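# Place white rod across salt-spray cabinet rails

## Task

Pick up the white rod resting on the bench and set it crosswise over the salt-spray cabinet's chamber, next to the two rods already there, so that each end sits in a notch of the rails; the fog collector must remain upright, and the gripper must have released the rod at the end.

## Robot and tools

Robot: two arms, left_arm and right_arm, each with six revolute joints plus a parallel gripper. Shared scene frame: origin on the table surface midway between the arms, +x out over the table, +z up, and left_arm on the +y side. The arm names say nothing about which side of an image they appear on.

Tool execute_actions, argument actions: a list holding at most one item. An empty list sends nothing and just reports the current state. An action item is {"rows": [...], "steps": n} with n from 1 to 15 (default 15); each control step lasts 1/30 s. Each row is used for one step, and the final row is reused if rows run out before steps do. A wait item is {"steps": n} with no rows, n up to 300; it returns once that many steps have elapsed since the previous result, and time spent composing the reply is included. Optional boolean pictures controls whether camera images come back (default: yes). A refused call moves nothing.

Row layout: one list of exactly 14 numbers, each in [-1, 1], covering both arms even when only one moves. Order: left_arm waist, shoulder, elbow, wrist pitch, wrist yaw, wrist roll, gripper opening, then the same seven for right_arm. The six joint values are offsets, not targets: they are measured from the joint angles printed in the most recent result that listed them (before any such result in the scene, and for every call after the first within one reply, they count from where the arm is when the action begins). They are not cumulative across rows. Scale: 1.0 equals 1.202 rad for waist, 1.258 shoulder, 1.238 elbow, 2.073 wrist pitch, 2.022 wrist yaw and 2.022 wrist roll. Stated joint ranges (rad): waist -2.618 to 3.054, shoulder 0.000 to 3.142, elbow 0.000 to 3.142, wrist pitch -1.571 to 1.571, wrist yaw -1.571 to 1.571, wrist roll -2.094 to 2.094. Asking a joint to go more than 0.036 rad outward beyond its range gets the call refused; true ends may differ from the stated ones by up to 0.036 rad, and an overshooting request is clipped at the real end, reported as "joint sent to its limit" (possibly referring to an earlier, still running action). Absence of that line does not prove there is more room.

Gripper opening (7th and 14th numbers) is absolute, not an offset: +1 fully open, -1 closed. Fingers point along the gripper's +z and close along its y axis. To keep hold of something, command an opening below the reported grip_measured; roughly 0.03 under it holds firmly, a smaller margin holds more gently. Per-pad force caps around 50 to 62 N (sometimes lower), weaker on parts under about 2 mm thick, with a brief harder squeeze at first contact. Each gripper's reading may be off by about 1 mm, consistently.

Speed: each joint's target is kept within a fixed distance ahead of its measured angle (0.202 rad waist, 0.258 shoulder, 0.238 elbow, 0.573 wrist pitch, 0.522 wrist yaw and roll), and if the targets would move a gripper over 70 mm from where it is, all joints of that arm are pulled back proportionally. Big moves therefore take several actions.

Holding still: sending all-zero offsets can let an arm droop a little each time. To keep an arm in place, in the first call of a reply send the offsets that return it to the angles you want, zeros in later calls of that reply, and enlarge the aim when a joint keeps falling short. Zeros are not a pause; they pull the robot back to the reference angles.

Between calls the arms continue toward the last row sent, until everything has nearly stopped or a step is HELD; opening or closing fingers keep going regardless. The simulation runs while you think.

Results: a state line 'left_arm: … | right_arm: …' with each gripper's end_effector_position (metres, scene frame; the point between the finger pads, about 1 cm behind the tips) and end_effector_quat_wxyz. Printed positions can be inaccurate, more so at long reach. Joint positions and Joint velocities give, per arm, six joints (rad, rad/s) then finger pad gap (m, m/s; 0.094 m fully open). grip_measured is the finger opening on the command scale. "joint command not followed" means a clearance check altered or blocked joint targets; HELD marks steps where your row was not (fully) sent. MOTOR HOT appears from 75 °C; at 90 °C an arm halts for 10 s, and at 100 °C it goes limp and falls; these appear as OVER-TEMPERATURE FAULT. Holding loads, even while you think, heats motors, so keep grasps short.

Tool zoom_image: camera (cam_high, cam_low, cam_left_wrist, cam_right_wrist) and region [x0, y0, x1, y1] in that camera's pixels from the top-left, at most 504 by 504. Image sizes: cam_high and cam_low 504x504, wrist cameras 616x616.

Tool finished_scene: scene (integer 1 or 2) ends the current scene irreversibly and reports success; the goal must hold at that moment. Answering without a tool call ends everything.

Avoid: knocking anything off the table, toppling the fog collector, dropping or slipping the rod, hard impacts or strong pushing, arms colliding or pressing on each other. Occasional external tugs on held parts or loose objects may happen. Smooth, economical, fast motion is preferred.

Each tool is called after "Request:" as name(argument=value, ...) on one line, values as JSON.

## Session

Request:
execute_actions(actions=[])

Scene clock: 0.00 s of 4800.00 s.
left_arm: end_effector_position=(+0.3457, +0.1366, +0.1694) grip_measured=+1.000 end_effector_quat_wxyz=(+0.090, +0.790, +0.603, -0.069) | right_arm: end_effector_position=(+0.5182, -0.2010, +0.2118) grip_measured=+1.000 end_effector_quat_wxyz=(+0.256, +0.254, +0.806, +0.469)
Joint positions: left_arm=[-0.305  1.985  1.954 -1.434  0.201  1.347  0.094] | right_arm=[ 0.27   1.701  1.236 -0.073 -0.575  1.063  0.094]
Joint velocities: left_arm=[ 0.002 -0.022 -0.017  0.022  0.022  0.022  0.   ] | right_arm=[-0.002 -0.017  0.002 -0.051 -0.051 -0.007  0.   ]
Motor temperatures (°C, as the motors report them): left_arm=[19 22 20 22 22 19] | right_arm=[21 22 22 23 21 21]

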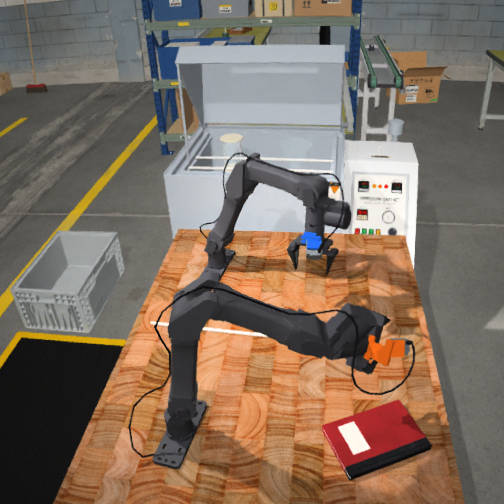

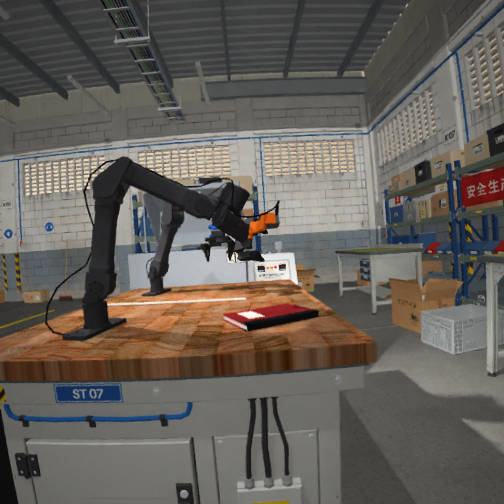

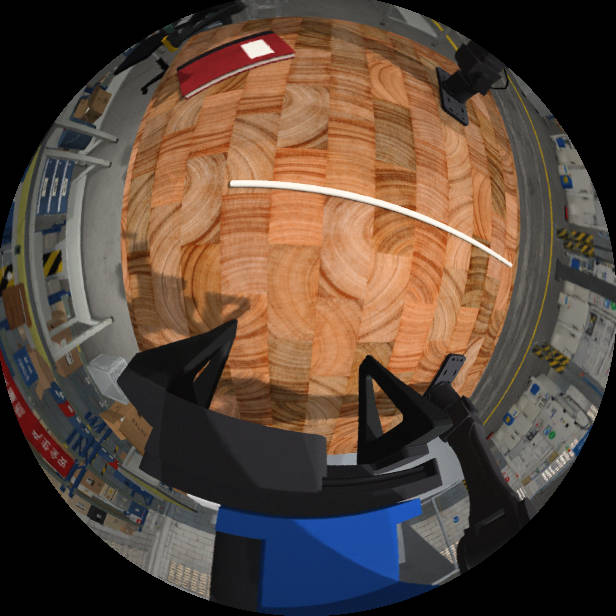

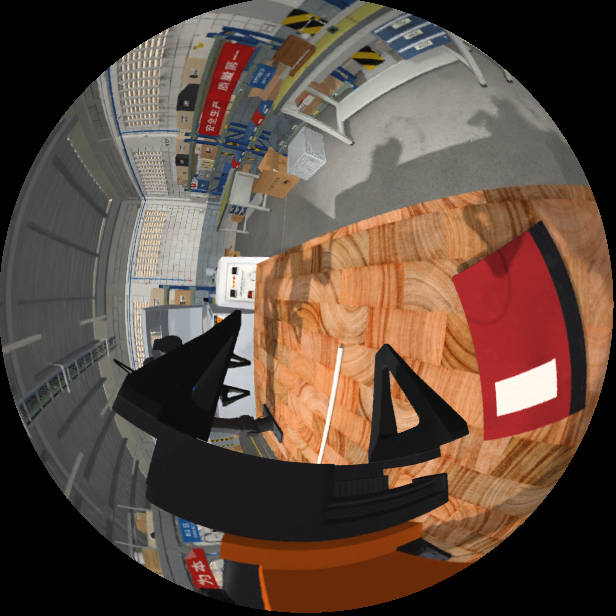

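Request:
execute_actions(actions=[{"rows":[[0,-0.05,-0.18,0.1,-0.1,-0.62,1,-0.95,-0.2,0,0,0,0,1]]}], pictures=false)

Request:
execute_actions(actions=[{"steps":12}], pictures=false)

Request:
execute_actions(actions=[{"rows":[[-0.565,0.07,0,0,0,-0.54,1,0,0,0,0,0,0,1]]}], pictures=false)

Request:
execute_actions(actions=[{"steps":12}])

Scene clock: 1.67 s of 4800.00 s.
left_arm: end_effector_position=(+0.3596, +0.1667, +0.1304) grip_measured=+1.000 end_effector_quat_wxyz=(+0.063, +0.333, +0.941, -0.015) | right_arm: end_effector_position=(+0.4784, -0.5252, +0.3124) grip_measured=+1.000 end_effector_quat_wxyz=(+0.494, +0.454, +0.650, +0.358)
Joint positions: left_arm=[-0.307  1.932  1.737 -1.246  0.011  0.198  0.094] | right_arm=[-0.432  1.472  1.225 -0.064 -0.578  1.063  0.094]
Joint velocities: left_arm=[ 0.002  0.007 -0.007 -0.007  0.051 -0.681  0.   ] | right_arm=[-1.8    0.012 -0.007 -0.051 -0.007 -0.007  0.   ]
Motor temperatures (°C, as the motors report them): left_arm=[19 22 20 22 22 19] | right_arm=[21 22 23 24 21 21]
Steps of this call (steps 1 to 35: nothing new was sent; steps 36 to 50: all 15 steps of this action). Readings (joint positions):
36: left_arm=[-0.306 1.968 1.912 -1.391 0.175 1.265] | right_arm=[0.262 1.691 1.235 -0.075 -0.577 1.063]
37: left_arm=[-0.307 1.944 1.852 -1.348 0.140 1.165] | right_arm=[0.244 1.674 1.228 -0.083 -0.578 1.063]
39: left_arm=[-0.307 1.929 1.776 -1.321 0.087 0.966] | right_arm=[0.181 1.625 1.225 -0.091 -0.578 1.063]
43: left_arm=[-0.307 1.932 1.737 -1.281 0.034 0.567] | right_arm=[-0.001 1.522 1.225 -0.081 -0.579 1.063]
50: the state above

Scene clock: 2.07 s of 4800.00 s.
left_arm: end_effector_position=(+0.3613, +0.1665, +0.1306) grip_measured=+1.000 end_effector_quat_wxyz=(+0.066, +0.290, +0.955, -0.016) | right_arm: end_effector_position=(+0.3583, -0.7018, +0.3117) grip_measured=+1.000 end_effector_quat_wxyz=(+0.563, +0.594, +0.527, +0.230)
Joint positions: left_arm=[-0.307  1.932  1.737 -1.24   0.008  0.108  0.094] | right_arm=[-0.888  1.472  1.225 -0.065 -0.559  1.063  0.094]
Joint velocities: left_arm=[-0.007  0.012 -0.007  0.022 -0.007 -0.066  0.   ] | right_arm=[ 0.134 -0.022 -0.027 -0.037 -0.066 -0.007  0.   ]
Motor temperatures (°C, as the motors report them): left_arm=[19 22 21 22 22 19] | right_arm=[21 22 23 24 21 21]
Steps of this call (steps 1 to 12: the robot went on to your last target). Readings (joint positions):
1: left_arm=[-0.307 1.932 1.737 -1.245 0.010 0.178] | right_arm=[-0.497 1.472 1.225 -0.065 -0.577 1.063]
2: left_arm=[-0.307 1.932 1.737 -1.244 0.009 0.163] | right_arm=[-0.562 1.472 1.225 -0.065 -0.576 1.063]
4: left_arm=[-0.307 1.932 1.737 -1.242 0.008 0.140] | right_arm=[-0.691 1.472 1.225 -0.065 -0.575 1.063]
8: left_arm=[-0.307 1.932 1.737 -1.240 0.008 0.117] | right_arm=[-0.887 1.472 1.225 -0.065 -0.560 1.063]
12: the state above

Scene clock: 2.57 s of 4800.00 s.
left_arm: end_effector_position=(+0.1478, -0.0250, +0.0941) grip_measured=+1.000 end_effector_quat_wxyz=(+0.001, +0.164, +0.986, -0.030) | right_arm: end_effector_position=(+0.3593, -0.7009, +0.3117) grip_measured=+1.000 end_effector_quat_wxyz=(+0.563, +0.593, +0.528, +0.231)
Joint positions: left_arm=[-1.031  2.029  1.737 -1.226  0.028 -0.877  0.094] | right_arm=[-0.885  1.472  1.225 -0.065 -0.56   1.063  0.094]
Joint velocities: left_arm=[-0.408  0.002 -0.012  0.007  0.227 -0.623  0.   ] | right_arm=[ 0.002 -0.007 -0.012  0.007  0.022 -0.081  0.   ]
Motor temperatures (°C, as the motors report them): left_arm=[19 22 21 22 22 19] | right_arm=[21 22 23 24 21 21]
Steps of this call (steps 1 to 15: all 15 steps of this action). Readings (joint positions):
1: left_arm=[-0.322 1.938 1.737 -1.240 -0.000 0.039] | right_arm=[-0.886 1.472 1.225 -0.065 -0.560 1.063]
2: left_arm=[-0.349 1.945 1.737 -1.239 -0.008 -0.045] | right_arm=[-0.885 1.472 1.225 -0.065 -0.560 1.063]
4: left_arm=[-0.441 1.973 1.737 -1.238 -0.009 -0.211] | right_arm=[-0.885 1.472 1.225 -0.065 -0.560 1.063]
8: left_arm=[-0.674 2.022 1.737 -1.232 -0.004 -0.551] | right_arm=[-0.885 1.472 1.225 -0.065 -0.560 1.063]
15: the state above

Scene clock: 2.97 s of 4800.00 s.
left_arm: end_effector_position=(+0.1661, -0.0176, +0.0941) grip_measured=+1.000 end_effector_quat_wxyz=(+0.003, +0.095, +0.995, -0.028) | right_arm: end_effector_position=(+0.3593, -0.7009, +0.3117) grip_measured=+1.000 end_effector_quat_wxyz=(+0.563, +0.593, +0.528, +0.231)
Joint positions: left_arm=[-0.984  2.029  1.737 -1.226  0.021 -0.97   0.094] | right_arm=[-0.885  1.472  1.225 -0.065 -0.56   1.063  0.094]
Joint velocities: left_arm=[-0.017  0.007  0.007 -0.051  0.022 -0.081  0.   ] | right_arm=[-0.012 -0.007  0.007  0.095 -0.037 -0.007  0.   ]
Motor temperatures (°C, as the motors report them): left_arm=[19 23 21 22 22 19] | right_arm=[21 22 23 24 21 21]
Steps of this call (steps 1 to 12: the robot went on to your last target). Readings (joint positions):
1: left_arm=[-1.038 2.029 1.737 -1.226 0.032 -0.896] | right_arm=[-0.885 1.472 1.225 -0.065 -0.560 1.063]
2: left_arm=[-1.035 2.029 1.737 -1.226 0.033 -0.912] | right_arm=[-0.885 1.472 1.225 -0.065 -0.560 1.063]
4: left_arm=[-1.015 2.029 1.737 -1.226 0.032 -0.935] | right_arm=[-0.885 1.472 1.225 -0.065 -0.560 1.063]
8: left_arm=[-0.986 2.029 1.737 -1.226 0.023 -0.960] | right_arm=[-0.885 1.472 1.225 -0.065 -0.560 1.063]
12: the state above

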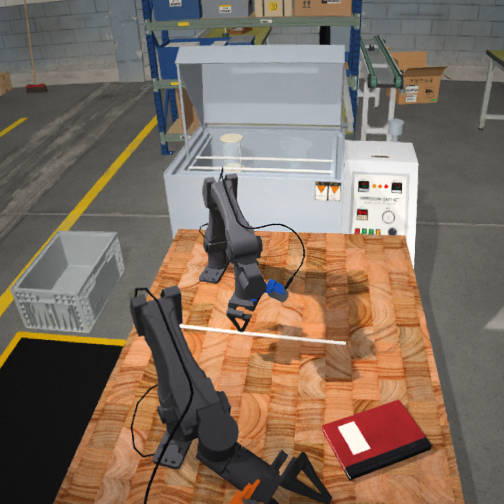

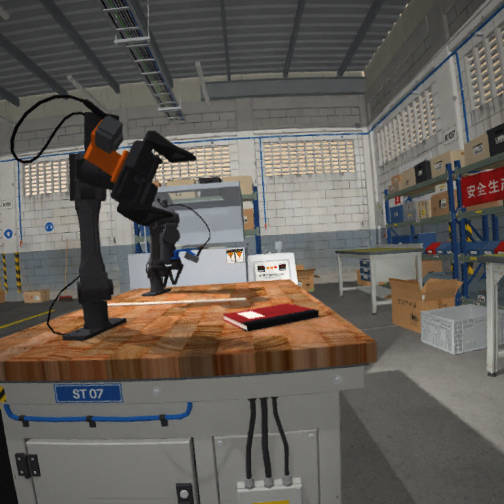

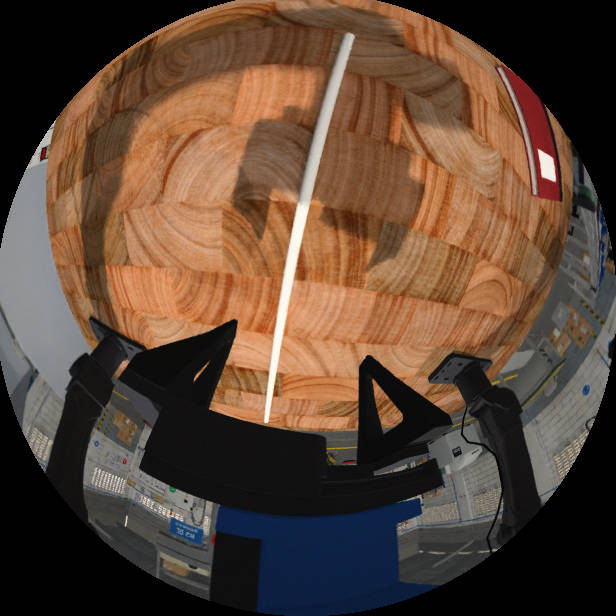

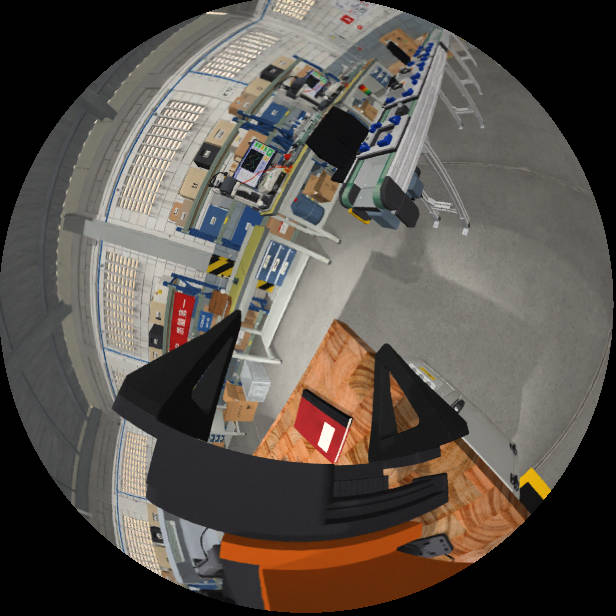

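Request:
execute_actions(actions=[{"rows":[[0.01,0,-0.03,0.01,0,-0.01,0.6,0,0,0,0,0,0,1],[0.01,0,-0.03,0.01,0,-0.01,0.4,0,0,0,0,0,0,1],[0.02,0,-0.06,0.03,-0.01,-0.02,0.2,0,0,0,0,0,0,1],[0.02,0,-0.06,0.03,-0.01,-0.02,0.1,0,0,0,0,0,0,1],[0.03,0,-0.09,0.05,-0.015,-0.025,0,0,0,0,0,0,0,1],[0.03,0,-0.09,0.05,-0.015,-0.025,0,0,0,0,0,0,0,1],[0.03,0,-0.12,0.07,-0.015,-0.025,0,0,0,0,0,0,0,1],[0.03,0,-0.12,0.07,-0.015,-0.025,0,0,0,0,0,0,0,1],[0.03,0,-0.15,0.085,-0.015,-0.025,0,0,0,0,0,0,0,1],[0.03,0,-0.15,0.085,-0.015,-0.025,0,0,0,0,0,0,0,1],[0.03,0.01,-0.185,0.105,-0.015,-0.025,0,0,0,0,0,0,0,1]]}], pictures=false)

Request:
execute_actions(actions=[{"steps":10}])

Scene clock: 4.80 s of 4800.00 s.
left_arm: end_effector_position=(+0.1711, +0.0066, +0.0378) grip_measured=+0.002 end_effector_quat_wxyz=(-0.003, +0.059, +0.998, -0.003) | right_arm: end_effector_position=(+0.3593, -0.7009, +0.3117) grip_measured=+1.000 end_effector_quat_wxyz=(+0.563, +0.593, +0.528, +0.231)
Joint positions: left_arm=[-0.953  2.036  1.521 -1.054  0.008 -1.01   0.047] | right_arm=[-0.885  1.472  1.225 -0.065 -0.56   1.063  0.094]
Joint velocities: left_arm=[-0.002  0.056 -0.11   0.183 -0.007  0.022 -0.001] | right_arm=[ 0.002 -0.007  0.002 -0.051 -0.037 -0.007  0.   ]
Motor temperatures (°C, as the motors report them): left_arm=[19 23 21 22 22 19] | right_arm=[21 22 23 24 21 21]
Steps of this call (steps 1 to 30: the robot went on to your last target; steps 31 to 40: nothing new was sent; steps 41 to 55: all 15 steps of this action). Readings (joint positions):
41: left_arm=[-0.984 2.029 1.734 -1.223 0.021 -0.977] | right_arm=[-0.885 1.472 1.225 -0.065 -0.560 1.063]
42: left_arm=[-0.984 2.029 1.730 -1.220 0.022 -0.978] | right_arm=[-0.885 1.472 1.225 -0.065 -0.560 1.063]
44: left_arm=[-0.981 2.029 1.708 -1.200 0.021 -0.986] | right_arm=[-0.885 1.472 1.225 -0.065 -0.560 1.063]
48: left_arm=[-0.961 2.029 1.629 -1.144 0.014 -1.001] | right_arm=[-0.885 1.472 1.225 -0.065 -0.560 1.063]
55: the state above

Scene clock: 5.13 s of 4800.00 s.
left_arm: end_effector_position=(+0.1747, -0.0005, +0.0369) grip_measured=+0.002 end_effector_quat_wxyz=(+0.005, +0.058, +0.998, -0.016) | right_arm: end_effector_position=(+0.3593, -0.7009, +0.3117) grip_measured=+1.000 end_effector_quat_wxyz=(+0.563, +0.593, +0.528, +0.231)
Joint positions: left_arm=[-0.953  2.037  1.519 -1.019  0.007 -1.012  0.047] | right_arm=[-0.885  1.472  1.225 -0.065 -0.56   1.063  0.094]
Joint velocities: left_arm=[ 0.007  0.022 -0.012  0.037  0.022  0.051  0.   ] | right_arm=[-0.002  0.002 -0.012  0.022 -0.095 -0.037  0.   ]
Motor temperatures (°C, as the motors report them): left_arm=[19 23 21 22 22 19] | right_arm=[21 22 23 24 21 21]
Steps of this call (steps 1 to 10: the robot went on to your last target). Readings (joint positions):
1: left_arm=[-0.953 2.037 1.519 -1.049 0.008 -1.011] | right_arm=[-0.885 1.472 1.225 -0.065 -0.560 1.063]
2: left_arm=[-0.953 2.037 1.519 -1.043 0.008 -1.011] | right_arm=[-0.885 1.472 1.225 -0.065 -0.560 1.063]
4: left_arm=[-0.953 2.037 1.519 -1.032 0.008 -1.011] | right_arm=[-0.885 1.472 1.225 -0.065 -0.560 1.063]
8: left_arm=[-0.953 2.037 1.519 -1.021 0.007 -1.012] | right_arm=[-0.885 1.472 1.225 -0.065 -0.560 1.063]
10: the state above

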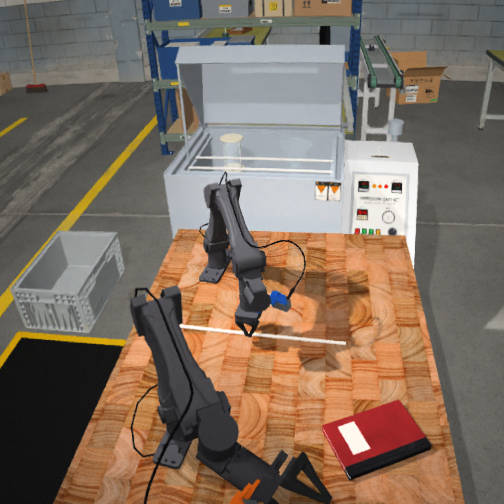

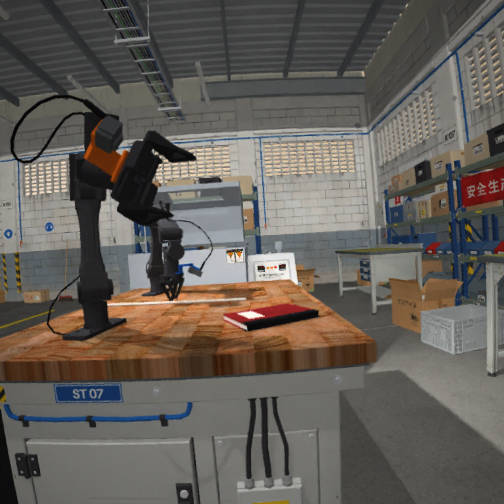

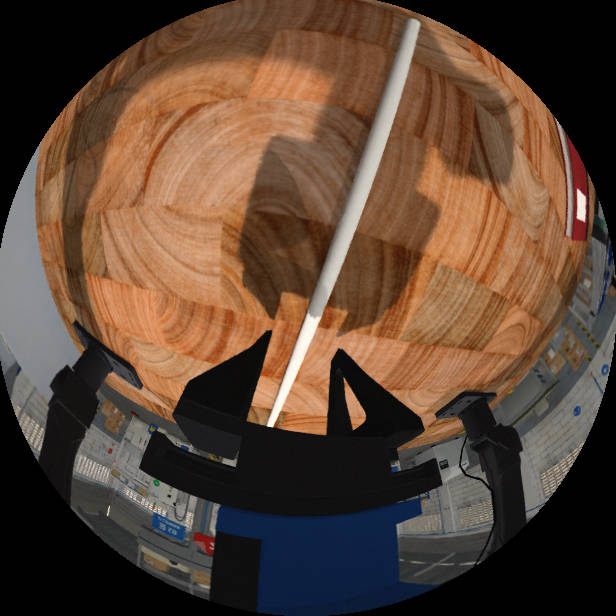

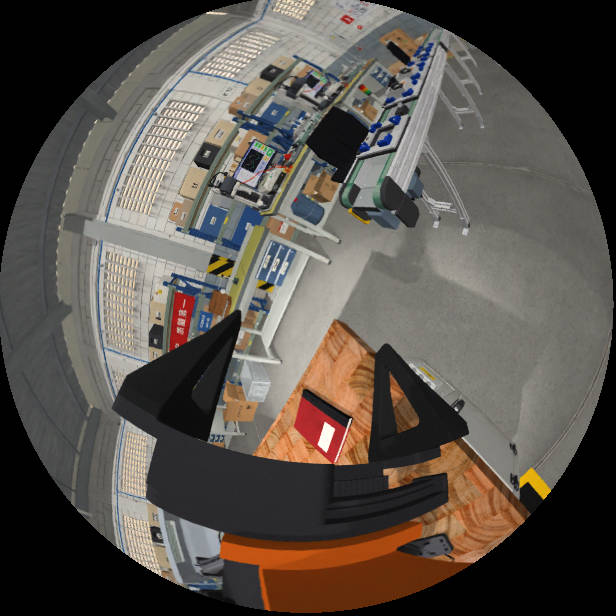

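Request:
execute_actions(actions=[{"rows":[[0,0.015,0,0,0,0,-0.1,0,0,0,0,0,0,1],[0,0.015,0,0,0,0,-0.2,0,0,0,0,0,0,1],[0,0.035,0,0,0,0,-0.3,0,0,0,0,0,0,1]]}], pictures=false)

Request:
execute_actions(actions=[{"rows":[[0,0,0,0,0,0,-0.5,0,0,0,0,0,0,1],[0,0,0,0,0,0,-0.6,0,0,0,0,0,0,1],[0,0,0,0,0,0,-0.65,0,0,0,0,0,0,1],[0,0,0,0,0,0,-0.7,0,0,0,0,0,0,1],[0,0,0,0,0,0,-0.75,0,0,0,0,0,0,1],[0,0,0,0,0,0,-0.8,0,0,0,0,0,0,1],[0,0,0,0,0,0,-0.87,0,0,0,0,0,0,1]]}], pictures=false)

Scene clock: 6.80 s of 4800.00 s.
left_arm: end_effector_position=(+0.1734, +0.0012, +0.0239) grip_measured=-0.298 end_effector_quat_wxyz=(-0.003, +0.058, +0.998, -0.003) | right_arm: end_effector_position=(+0.3593, -0.7009, +0.3117) grip_measured=+1.000 end_effector_quat_wxyz=(+0.563, +0.593, +0.528, +0.231)
Joint positions: left_arm=[-0.953  2.073  1.519 -1.015  0.009 -1.012  0.033] | right_arm=[-0.885  1.472  1.225 -0.065 -0.56   1.063  0.094]
Joint velocities: left_arm=[-0.002  0.002  0.012 -0.037  0.007  0.037  0.   ] | right_arm=[ 0.002  0.002 -0.012 -0.007  0.007 -0.007  0.   ]
Motor temperatures (°C, as the motors report them): left_arm=[19 23 21 22 22 19] | right_arm=[21 23 23 24 21 21]
Steps of this call (steps 1 to 30: the robot went on to your last target; steps 31 to 35: nothing new was sent; steps 36 to 50: all 15 steps of this action). Readings (joint positions):
36: left_arm=[-0.953 2.037 1.519 -1.015 0.008 -1.012] | right_arm=[-0.885 1.472 1.225 -0.065 -0.560 1.063]
37: left_arm=[-0.953 2.037 1.519 -1.015 0.008 -1.012] | right_arm=[-0.885 1.472 1.225 -0.065 -0.560 1.063]
39: left_arm=[-0.953 2.044 1.519 -1.015 0.008 -1.012] | right_arm=[-0.885 1.472 1.225 -0.065 -0.560 1.063]
43: left_arm=[-0.953 2.068 1.519 -1.015 0.009 -1.012] | right_arm=[-0.885 1.472 1.225 -0.065 -0.560 1.063]
50: the state above

Scene clock: 7.30 s of 4800.00 s.
left_arm: end_effector_position=(+0.1731, +0.0011, +0.0239) grip_measured=-0.828 end_effector_quat_wxyz=(-0.004, +0.058, +0.998, -0.004) | right_arm: end_effector_position=(+0.3593, -0.7009, +0.3117) grip_measured=+1.000 end_effector_quat_wxyz=(+0.563, +0.593, +0.528, +0.231)
Joint positions: left_arm=[-0.953  2.073  1.519 -1.015  0.011 -1.012  0.008] | right_arm=[-0.885  1.472  1.225 -0.065 -0.56   1.063  0.094]
Joint velocities: left_arm=[-0.002 -0.002  0.012 -0.066  0.037 -0.007  0.001] | right_arm=[ 0.007  0.012  0.007 -0.051 -0.007 -0.051  0.   ]
Motor temperatures (°C, as the motors report them): left_arm=[19 24 21 22 22 19] | right_arm=[21 23 23 25 21 21]
Steps of this call (steps 1 to 15: all 15 steps of this action). Readings (joint positions):
1: left_arm=[-0.953 2.073 1.519 -1.015 0.010 -1.012] | right_arm=[-0.885 1.472 1.225 -0.065 -0.560 1.063]
2: left_arm=[-0.953 2.073 1.519 -1.015 0.010 -1.012] | right_arm=[-0.885 1.472 1.225 -0.065 -0.560 1.063]
4: left_arm=[-0.953 2.073 1.519 -1.015 0.011 -1.012] | right_arm=[-0.885 1.472 1.225 -0.065 -0.560 1.063]
8: left_arm=[-0.953 2.073 1.519 -1.015 0.011 -1.012] | right_arm=[-0.885 1.472 1.225 -0.065 -0.560 1.063]
15: the state above

Request:
execute_actions(actions=[{"rows":[[0,-0.03,0.02,-0.01,0,0,-0.87,0,0,0,0,0,0,1],[0,-0.05,0.04,-0.02,0,0,-0.87,0,0,0,0,0,0,1],[0,-0.08,0.06,-0.03,0,-0.02,-0.87,0,0,0,0,0,0,1],[0,-0.11,0.09,-0.05,0,-0.05,-0.87,0,0,0,0,0,0,1],[0,-0.14,0.12,-0.07,0,-0.08,-0.87,0,0,0,0,0,0,1],[0,-0.18,0.15,-0.09,0,-0.12,-0.87,0,0,0,0,0,0,1],[0,-0.22,0.18,-0.11,0,-0.16,-0.87,0,0,0,0,0,0,1],[0.03,-0.26,0.21,-0.13,0,-0.2,-0.87,0,0,0,0,0,0,1],[0.06,-0.3,0.25,-0.15,0,-0.24,-0.87,0,0,0,0,0,0,1],[0.1,-0.34,0.29,-0.17,0,-0.27,-0.87,0,0,0,0,0,0,1],[0.98,-0.385,0.33,-0.185,0,-0.3,-0.87,0,0,0,0,0,0,1]]}], pictures=false)

Request:
execute_actions(actions=[{"steps":30}], pictures=false)

Request:
execute_actions(actions=[{"rows":[[0.05,0,0.01,0,0,0,-0.87,0,0,0,0,0,0,1],[0.1,0,0.01,0,-0.02,-0.03,-0.87,0,0,0,0,0,0,1],[0.15,0,0.01,0,-0.04,-0.06,-0.87,0,0,0,0,0,0,1],[0.965,0,0.01,0,-0.07,-0.125,-0.87,0,0,0,0,0,0,1]]}], pictures=false)

Request:
execute_actions(actions=[{"steps":25}])

Scene clock: 9.17 s of 4800.00 s.
left_arm: end_effector_position=(+0.2247, +0.0067, +0.2345) grip_measured=-0.828 end_effector_quat_wxyz=(+0.073, -0.165, +0.961, -0.209) | right_arm: end_effector_position=(+0.3593, -0.7009, +0.3117) grip_measured=+1.000 end_effector_quat_wxyz=(+0.563, +0.593, +0.528, +0.231)
Joint positions: left_arm=[-0.825  1.726  1.805 -1.205  0.029 -1.347  0.008] | right_arm=[-0.885  1.472  1.225 -0.065 -0.56   1.063  0.094]
Joint velocities: left_arm=[ 0.989 -0.784  0.662 -0.403  0.081 -0.945 -0.001] | right_arm=[-0.007 -0.007  0.002 -0.007  0.066 -0.037  0.   ]
Motor temperatures (°C, as the motors report them): left_arm=[19 24 21 22 22 19] | right_arm=[21 23 23 25 21 21]
Steps of this call (steps 1 to 15: the robot went on to your last target; steps 16 to 41: nothing new was sent; steps 42 to 56: all 15 steps of this action). Readings (joint positions):
42: left_arm=[-0.953 2.071 1.519 -1.015 0.011 -1.012] | right_arm=[-0.885 1.472 1.225 -0.065 -0.560 1.063]
43: left_arm=[-0.953 2.068 1.521 -1.019 0.011 -1.012] | right_arm=[-0.885 1.472 1.225 -0.065 -0.560 1.063]
45: left_arm=[-0.953 2.046 1.537 -1.045 0.012 -1.031] | right_arm=[-0.885 1.472 1.225 -0.065 -0.560 1.063]
49: left_arm=[-0.952 1.943 1.622 -1.110 0.014 -1.133] | right_arm=[-0.885 1.472 1.225 -0.065 -0.560 1.063]
56: the state above

Scene clock: 10.17 s of 4800.00 s.
left_arm: end_effector_position=(+0.3685, +0.3716, +0.2976) grip_measured=-0.829 end_effector_quat_wxyz=(-0.174, +0.718, -0.651, +0.178) | right_arm: end_effector_position=(+0.3593, -0.7009, +0.3117) grip_measured=+1.000 end_effector_quat_wxyz=(+0.563, +0.593, +0.528, +0.231)
Joint positions: left_arm=[ 0.232  1.598  1.913 -1.384  0.01  -1.614  0.008] | right_arm=[-0.885  1.472  1.225 -0.065 -0.56   1.063  0.094]
Joint velocities: left_arm=[ 0.012 -0.017 -0.002 -0.022  0.007 -0.022 -0.   ] | right_arm=[ 0.017 -0.012 -0.017 -0.037  0.081  0.007  0.   ]
Motor temperatures (°C, as the motors report them): left_arm=[19 24 21 22 22 19] | right_arm=[21 23 23 25 21 21]
Steps of this call (steps 1 to 30: the robot went on to your last target). Readings (joint positions):
1: left_arm=[-0.786 1.699 1.828 -1.219 0.030 -1.378] | right_arm=[-0.885 1.472 1.225 -0.065 -0.560 1.063]
2: left_arm=[-0.741 1.674 1.849 -1.235 0.031 -1.409] | right_arm=[-0.885 1.472 1.225 -0.065 -0.560 1.063]
4: left_arm=[-0.634 1.632 1.883 -1.266 0.032 -1.467] | right_arm=[-0.885 1.472 1.225 -0.065 -0.560 1.063]
8: left_arm=[-0.357 1.594 1.913 -1.315 0.029 -1.551] | right_arm=[-0.885 1.472 1.225 -0.065 -0.560 1.063]
30: the state above

Scene clock: 10.67 s of 4800.00 s.
left_arm: end_effector_position=(+0.2091, +0.6564, +0.3007) grip_measured=-0.830 end_effector_quat_wxyz=(-0.253, +0.951, -0.161, +0.069) | right_arm: end_effector_position=(+0.3593, -0.7009, +0.3117) grip_measured=+1.000 end_effector_quat_wxyz=(+0.563, +0.593, +0.528, +0.231)
Joint positions: left_arm=[ 1.111  1.598  1.913 -1.365 -0.101 -1.843  0.008] | right_arm=[-0.885  1.472  1.225 -0.065 -0.56   1.063  0.094]
Joint velocities: left_arm=[ 2.122 -0.012  0.022  0.022 -0.095 -0.051  0.   ] | right_arm=[-0.012  0.017  0.007  0.007  0.095 -0.051  0.   ]
Motor temperatures (°C, as the motors report them): left_arm=[19 24 21 22 22 19] | right_arm=[21 23 23 25 21 21]
Steps of this call (steps 1 to 15: all 15 steps of this action). Readings (joint positions):
1: left_arm=[0.239 1.598 1.913 -1.384 0.014 -1.614] | right_arm=[-0.885 1.472 1.225 -0.065 -0.560 1.063]
2: left_arm=[0.256 1.598 1.913 -1.384 0.017 -1.622] | right_arm=[-0.885 1.472 1.225 -0.065 -0.560 1.063]
4: left_arm=[0.340 1.598 1.913 -1.383 0.004 -1.672] | right_arm=[-0.885 1.472 1.225 -0.065 -0.560 1.063]
8: left_arm=[0.597 1.598 1.913 -1.374 -0.058 -1.777] | right_arm=[-0.885 1.472 1.225 -0.065 -0.560 1.063]
15: the state above

Scene clock: 11.50 s of 4800.00 s.
left_arm: end_effector_position=(+0.1088, +0.7017, +0.3008) grip_measured=-0.830 end_effector_quat_wxyz=(-0.262, +0.965, -0.010, +0.021) | right_arm: end_effector_position=(+0.3593, -0.7009, +0.3117) grip_measured=+1.000 end_effector_quat_wxyz=(+0.563, +0.593, +0.528, +0.231)
Joint positions: left_arm=[ 1.4    1.598  1.913 -1.369 -0.129 -1.862  0.008] | right_arm=[-0.885  1.472  1.225 -0.065 -0.56   1.063  0.094]
Joint velocities: left_arm=[-0.017 -0.017  0.002  0.037 -0.007  0.066  0.001] | right_arm=[-0.012 -0.007  0.022  0.007  0.007 -0.037  0.   ]
Motor temperatures (°C, as the motors report them): left_arm=[19 24 21 22 22 19] | right_arm=[21 23 23 25 21 21]
Steps of this call (steps 1 to 25: the robot went on to your last target). Readings (joint positions):
1: left_arm=[1.186 1.598 1.913 -1.364 -0.104 -1.846] | right_arm=[-0.885 1.472 1.225 -0.065 -0.560 1.063]
2: left_arm=[1.261 1.598 1.913 -1.364 -0.107 -1.849] | right_arm=[-0.885 1.472 1.225 -0.065 -0.560 1.063]
4: left_arm=[1.378 1.598 1.913 -1.364 -0.127 -1.854] | right_arm=[-0.885 1.472 1.225 -0.065 -0.560 1.063]
8: left_arm=[1.413 1.598 1.913 -1.368 -0.143 -1.860] | right_arm=[-0.885 1.472 1.225 -0.065 -0.560 1.063]
25: the state above

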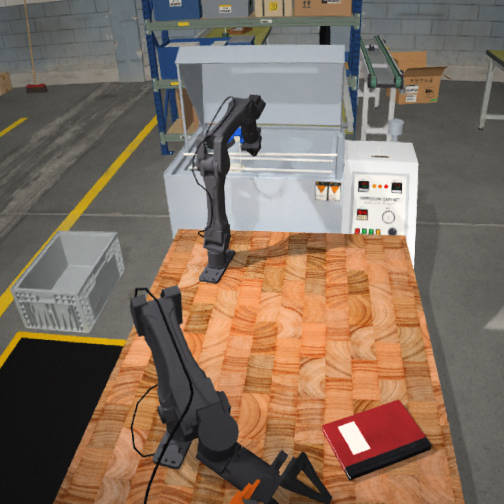

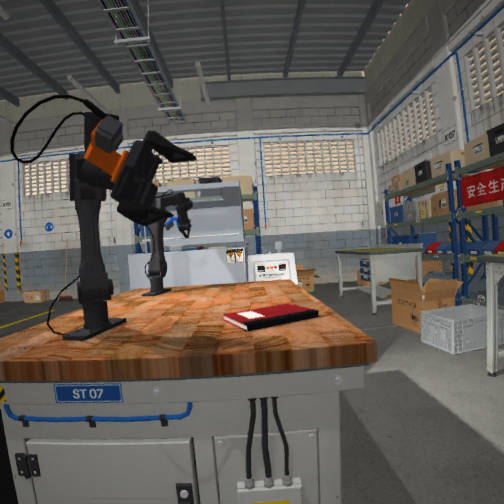

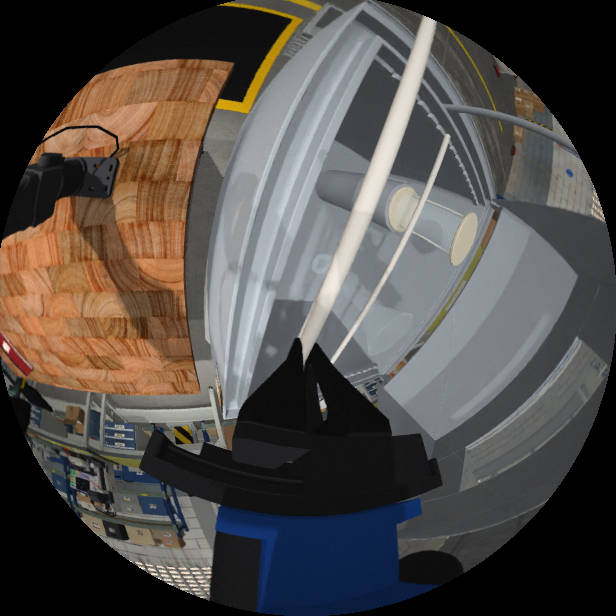

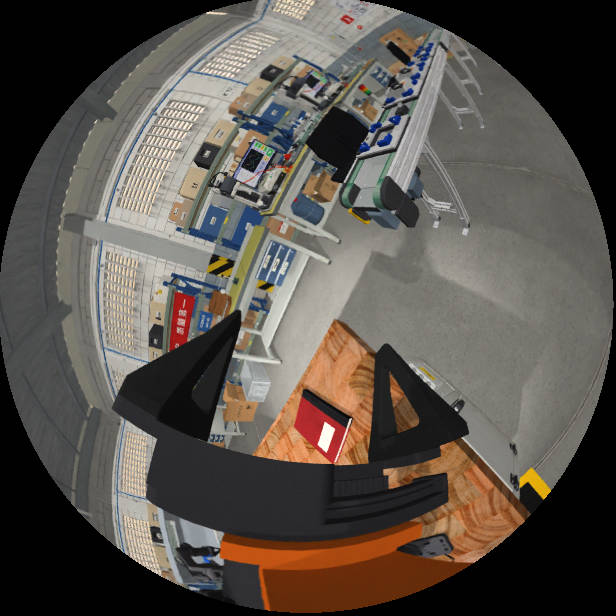

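Request:
execute_actions(actions=[{"rows":[[0,0.12,0,0.02,0,0,-0.87,0,0,0,0,0,0,1]],"steps":15}])

Request:
zoom_image(camera="cam_high", region=[150,100,370,220])

Scene clock: 13.53 s of 4800.00 s.
left_arm: end_effector_position=(+0.1040, +0.7388, +0.2262) grip_measured=-0.830 end_effector_quat_wxyz=(-0.183, +0.983, +0.000, -0.031) | right_arm: end_effector_position=(+0.3593, -0.7009, +0.3117) grip_measured=+1.000 end_effector_quat_wxyz=(+0.563, +0.593, +0.528, +0.231)
Joint positions: left_arm=[ 1.424  1.797  1.891 -1.332 -0.172 -1.864  0.008] | right_arm=[-0.885  1.472  1.225 -0.065 -0.56   1.063  0.094]
Joint velocities: left_arm=[-0.002 -0.007  0.032  0.007 -0.022  0.037  0.   ] | right_arm=[ 0.007 -0.017 -0.002  0.007 -0.007 -0.051  0.   ]
Motor temperatures (°C, as the motors report them): left_arm=[19 24 22 22 22 19] | right_arm=[21 23 23 25 21 21]
Steps of this call (steps 1 to 15: the robot went on to your last target; steps 16 to 46: nothing new was sent; steps 47 to 61: all 15 steps of this action). Readings (joint positions):
47: left_arm=[1.400 1.611 1.916 -1.369 -0.128 -1.862] | right_arm=[-0.885 1.472 1.225 -0.065 -0.560 1.063]
48: left_arm=[1.400 1.629 1.920 -1.363 -0.128 -1.862] | right_arm=[-0.885 1.472 1.225 -0.065 -0.560 1.063]
50: left_arm=[1.400 1.685 1.920 -1.348 -0.128 -1.862] | right_arm=[-0.885 1.472 1.225 -0.065 -0.560 1.063]
54: left_arm=[1.404 1.780 1.905 -1.335 -0.149 -1.862] | right_arm=[-0.885 1.472 1.225 -0.065 -0.560 1.063]
61: the state above

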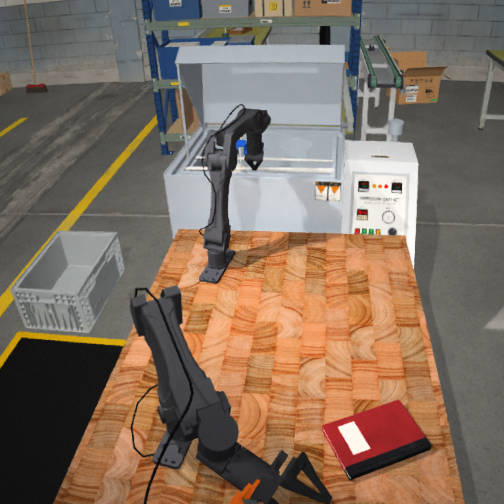

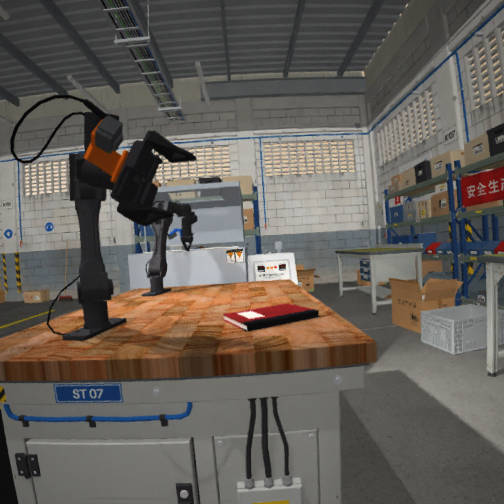

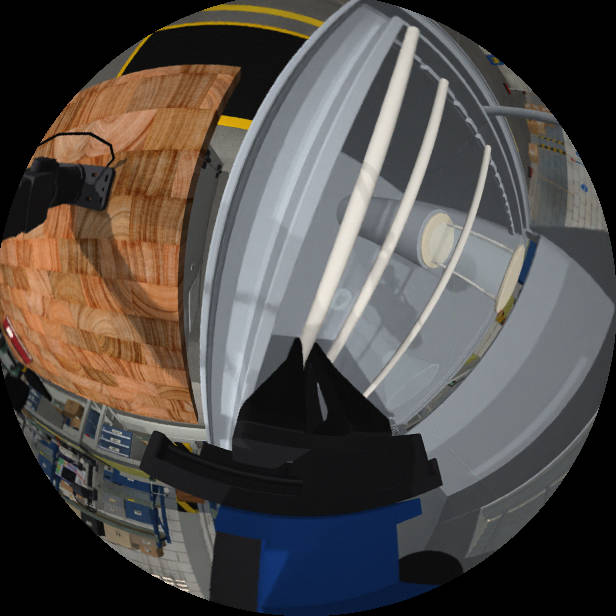

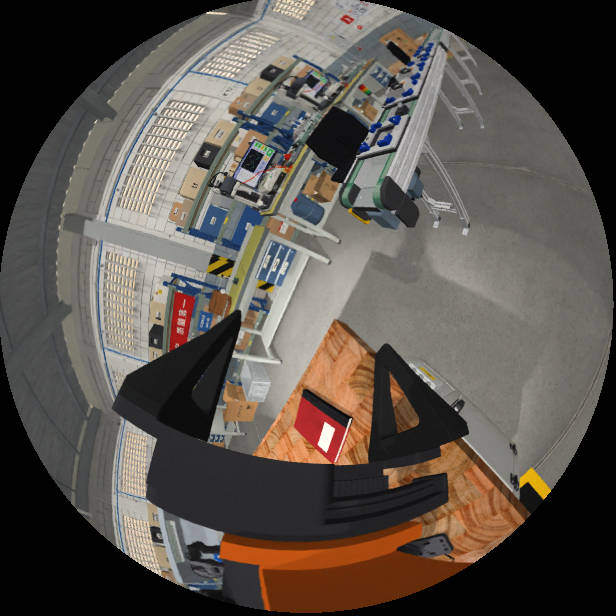

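Region (150, 100, 370, 220) of cam_high's 504x504 image, scaled by 2.291, with more detail than that image has; it fills the top 275 rows of this view, and the rest is white.

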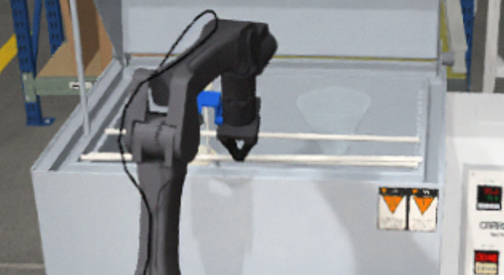

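Request:
execute_actions(actions=[{"rows":[[0,-0.04,0.02,0,0.02,0,-0.87,0,0,0,0,0,0,1],[0,-0.04,0.02,0,0.02,0,-0.87,0,0,0,0,0,0,1],[0,-0.04,0.02,0,0.02,0,-0.87,0,0,0,0,0,0,1],[0,-0.04,0.02,0,0.02,0,-0.87,0,0,0,0,0,0,1],[-0.045,-0.04,0.02,0,0.025,-0.01,-0.87,0,0,0,0,0,0,1]],"steps":15}])

Request:
zoom_image(camera="cam_high", region=[160,130,350,200])

Request:
zoom_image(camera="cam_left_wrist", region=[340,0,540,200])

Scene clock: 14.97 s of 4800.00 s.
left_arm: end_effector_position=(+0.1318, +0.7287, +0.2378) grip_measured=-0.830 end_effector_quat_wxyz=(-0.194, +0.981, -0.021, +0.007) | right_arm: end_effector_position=(+0.3593, -0.7009, +0.3117) grip_measured=+1.000 end_effector_quat_wxyz=(+0.563, +0.593, +0.528, +0.231)
Joint positions: left_arm=[ 1.374  1.765  1.891 -1.324 -0.117 -1.877  0.008] | right_arm=[-0.885  1.472  1.225 -0.065 -0.56   1.063  0.094]
Joint velocities: left_arm=[ 0.007 -0.007 -0.007  0.007 -0.007 -0.022 -0.001] | right_arm=[-0.002 -0.002  0.002 -0.007 -0.066  0.125  0.   ]
Motor temperatures (°C, as the motors report them): left_arm=[19 24 22 22 22 19] | right_arm=[21 23 23 25 21 21]
Steps of this call (steps 1 to 28: the robot went on to your last target; steps 29 to 43: all 15 steps of this action). Readings (joint positions):
29: left_arm=[1.408 1.765 1.891 -1.324 -0.126 -1.865] | right_arm=[-0.885 1.472 1.225 -0.065 -0.560 1.063]
30: left_arm=[1.409 1.765 1.891 -1.324 -0.126 -1.865] | right_arm=[-0.885 1.472 1.225 -0.065 -0.560 1.063]
32: left_arm=[1.412 1.765 1.891 -1.324 -0.126 -1.865] | right_arm=[-0.885 1.472 1.225 -0.065 -0.560 1.063]
36: left_arm=[1.388 1.765 1.891 -1.324 -0.124 -1.873] | right_arm=[-0.885 1.472 1.225 -0.065 -0.560 1.063]
43: the state above

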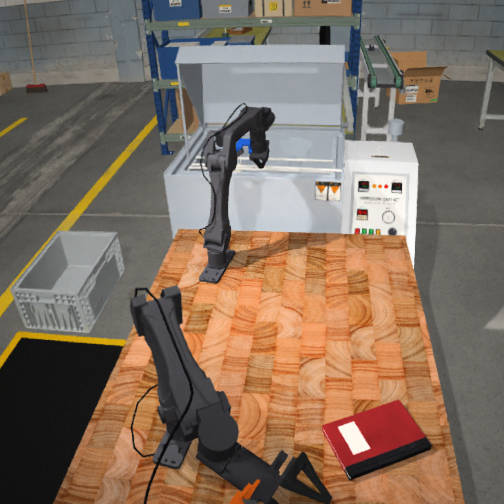

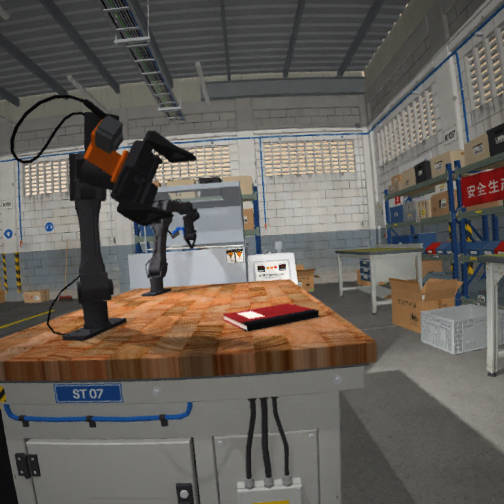

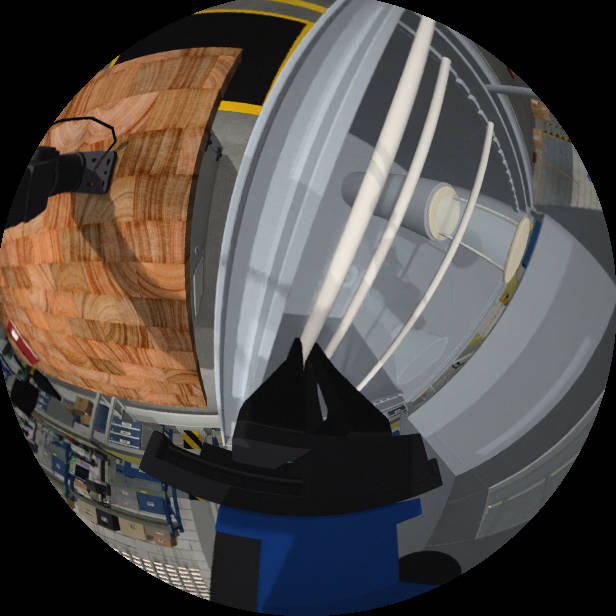

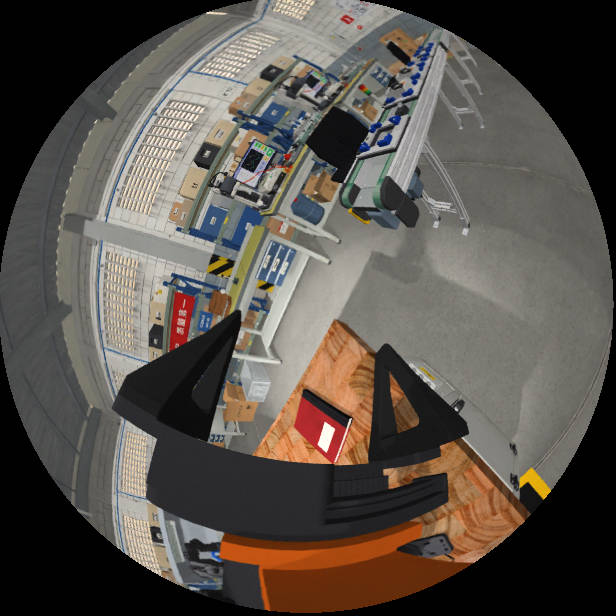

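Region (160, 130, 350, 200) of cam_high's 504x504 image, scaled by 2.653, with more detail than that image has; it fills the top 186 rows of this view, and the rest is white.

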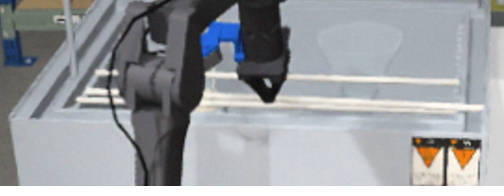

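Region (340, 0, 540, 200) of cam_left_wrist's 616x616 image, scaled by 2.520, with more detail than that image has.

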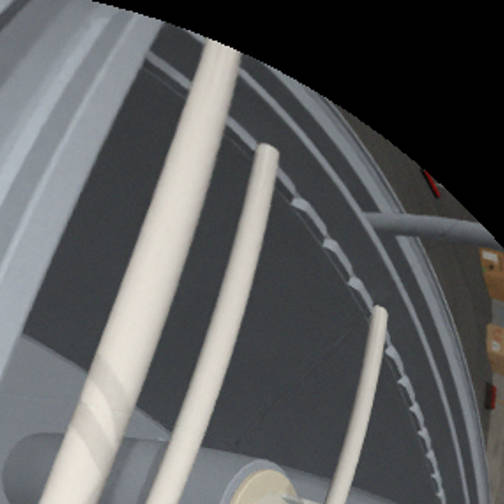

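Request:
execute_actions(actions=[{"rows":[[0.05,-0.02,0.02,0,0,0.012,-0.87,0,0,0,0,0,0,1]],"steps":15}], pictures=false)

Request:
execute_actions(actions=[{"rows":[[0,0.02,-0.015,0.01,0,0,-0.87,0,0,0,0,0,0,1]],"steps":15}])

Request:
zoom_image(camera="cam_high", region=[160,130,350,200])

Scene clock: 20.83 s of 4800.00 s.
left_arm: end_effector_position=(+0.1101, +0.7337, +0.2384) grip_measured=-0.830 end_effector_quat_wxyz=(-0.192, +0.981, +0.000, +0.003) | right_arm: end_effector_position=(+0.3593, -0.7009, +0.3117) grip_measured=+1.000 end_effector_quat_wxyz=(+0.563, +0.593, +0.528, +0.231)
Joint positions: left_arm=[ 1.433  1.762  1.891 -1.329 -0.111 -1.864  0.008] | right_arm=[-0.885  1.472  1.225 -0.065 -0.56   1.063  0.094]
Joint velocities: left_arm=[ 0.002 -0.007 -0.012 -0.037 -0.022  0.007  0.   ] | right_arm=[ 0.002  0.002 -0.002 -0.066 -0.081 -0.007  0.   ]
Motor temperatures (°C, as the motors report them): left_arm=[19 25 22 23 22 19] | right_arm=[21 23 24 26 21 21]
Steps of this call (steps 1 to 15: the robot went on to your last target; steps 16 to 130: nothing new was sent; then 1.03 s passed at rest; steps 131 to 145: all 15 steps of this action). Readings (joint positions):
131: left_arm=[1.381 1.762 1.891 -1.333 -0.115 -1.880] | right_arm=[-0.885 1.472 1.225 -0.065 -0.560 1.063]
132: left_arm=[1.391 1.762 1.891 -1.332 -0.111 -1.876] | right_arm=[-0.885 1.472 1.225 -0.065 -0.560 1.063]
134: left_arm=[1.414 1.762 1.891 -1.330 -0.111 -1.872] | right_arm=[-0.885 1.472 1.225 -0.065 -0.560 1.063]
138: left_arm=[1.433 1.762 1.891 -1.329 -0.111 -1.867] | right_arm=[-0.885 1.472 1.225 -0.065 -0.560 1.063]
145: the state above

Scene clock: 21.33 s of 4800.00 s.
left_arm: end_effector_position=(+0.1122, +0.7390, +0.2331) grip_measured=-0.830 end_effector_quat_wxyz=(-0.191, +0.982, +0.000, +0.004) | right_arm: end_effector_position=(+0.3593, -0.7009, +0.3117) grip_measured=+1.000 end_effector_quat_wxyz=(+0.563, +0.593, +0.528, +0.231)
Joint positions: left_arm=[ 1.433  1.779  1.891 -1.313 -0.108 -1.864  0.008] | right_arm=[-0.885  1.472  1.225 -0.065 -0.56   1.063  0.094]
Joint velocities: left_arm=[-0.007 -0.007  0.017 -0.007  0.037 -0.095 -0.001] | right_arm=[-0.017 -0.027 -0.012 -0.081  0.007 -0.066  0.   ]
Motor temperatures (°C, as the motors report them): left_arm=[19 25 22 23 22 19] | right_arm=[21 23 24 26 21 21]
Steps of this call (steps 1 to 15: all 15 steps of this action). Readings (joint positions):
1: left_arm=[1.433 1.763 1.891 -1.327 -0.111 -1.864] | right_arm=[-0.885 1.472 1.225 -0.065 -0.560 1.063]
2: left_arm=[1.433 1.764 1.891 -1.325 -0.111 -1.864] | right_arm=[-0.885 1.472 1.225 -0.065 -0.560 1.063]
4: left_arm=[1.433 1.770 1.891 -1.320 -0.110 -1.864] | right_arm=[-0.885 1.472 1.225 -0.065 -0.560 1.063]
8: left_arm=[1.433 1.779 1.891 -1.315 -0.109 -1.864] | right_arm=[-0.885 1.472 1.225 -0.065 -0.560 1.063]
15: the state above

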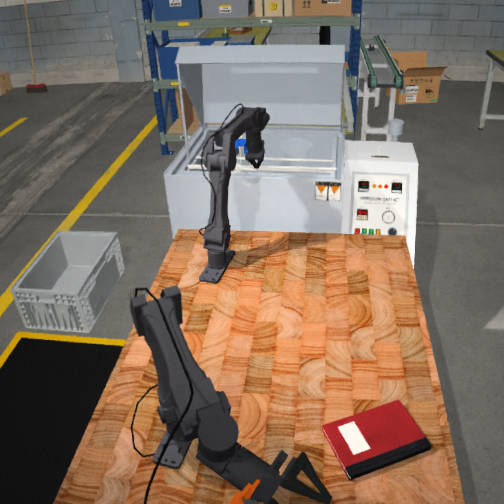

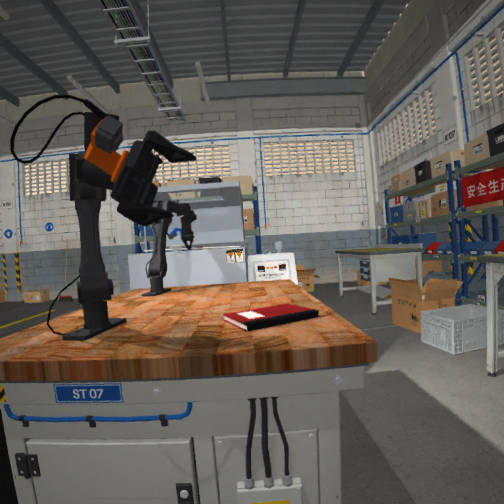

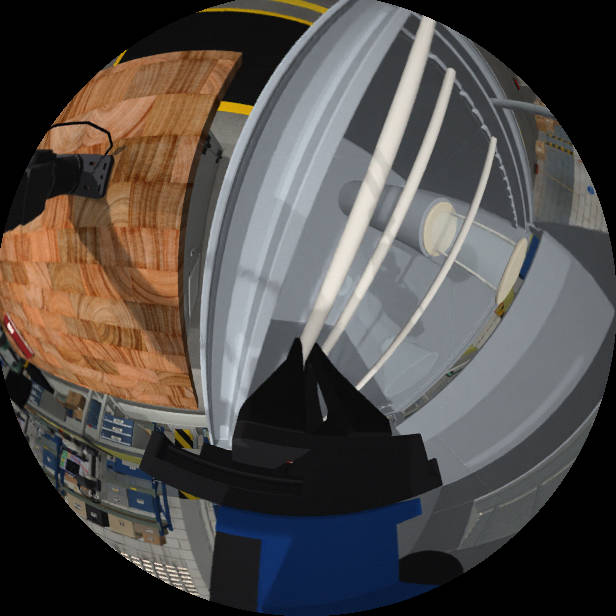

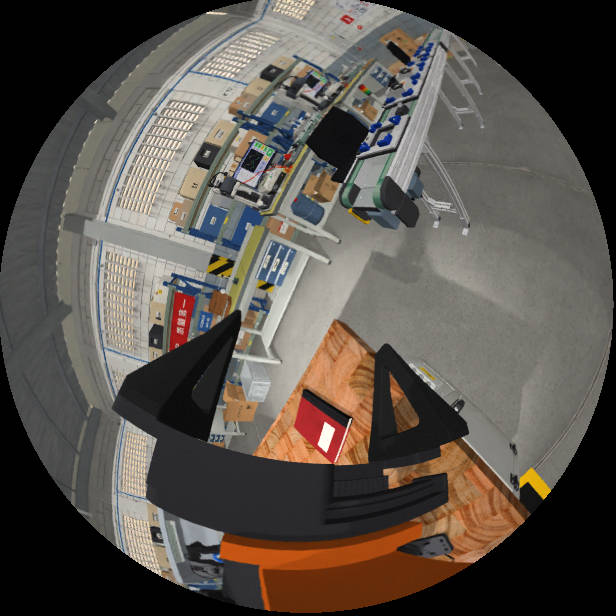

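Region (160, 130, 350, 200) of cam_high's 504x504 image, scaled by 2.653, with more detail than that image has; it fills the top 186 rows of this view, and the rest is white.

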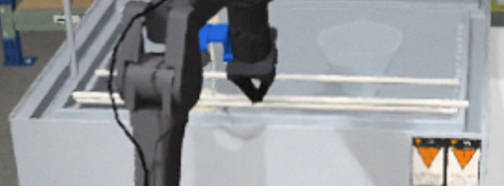

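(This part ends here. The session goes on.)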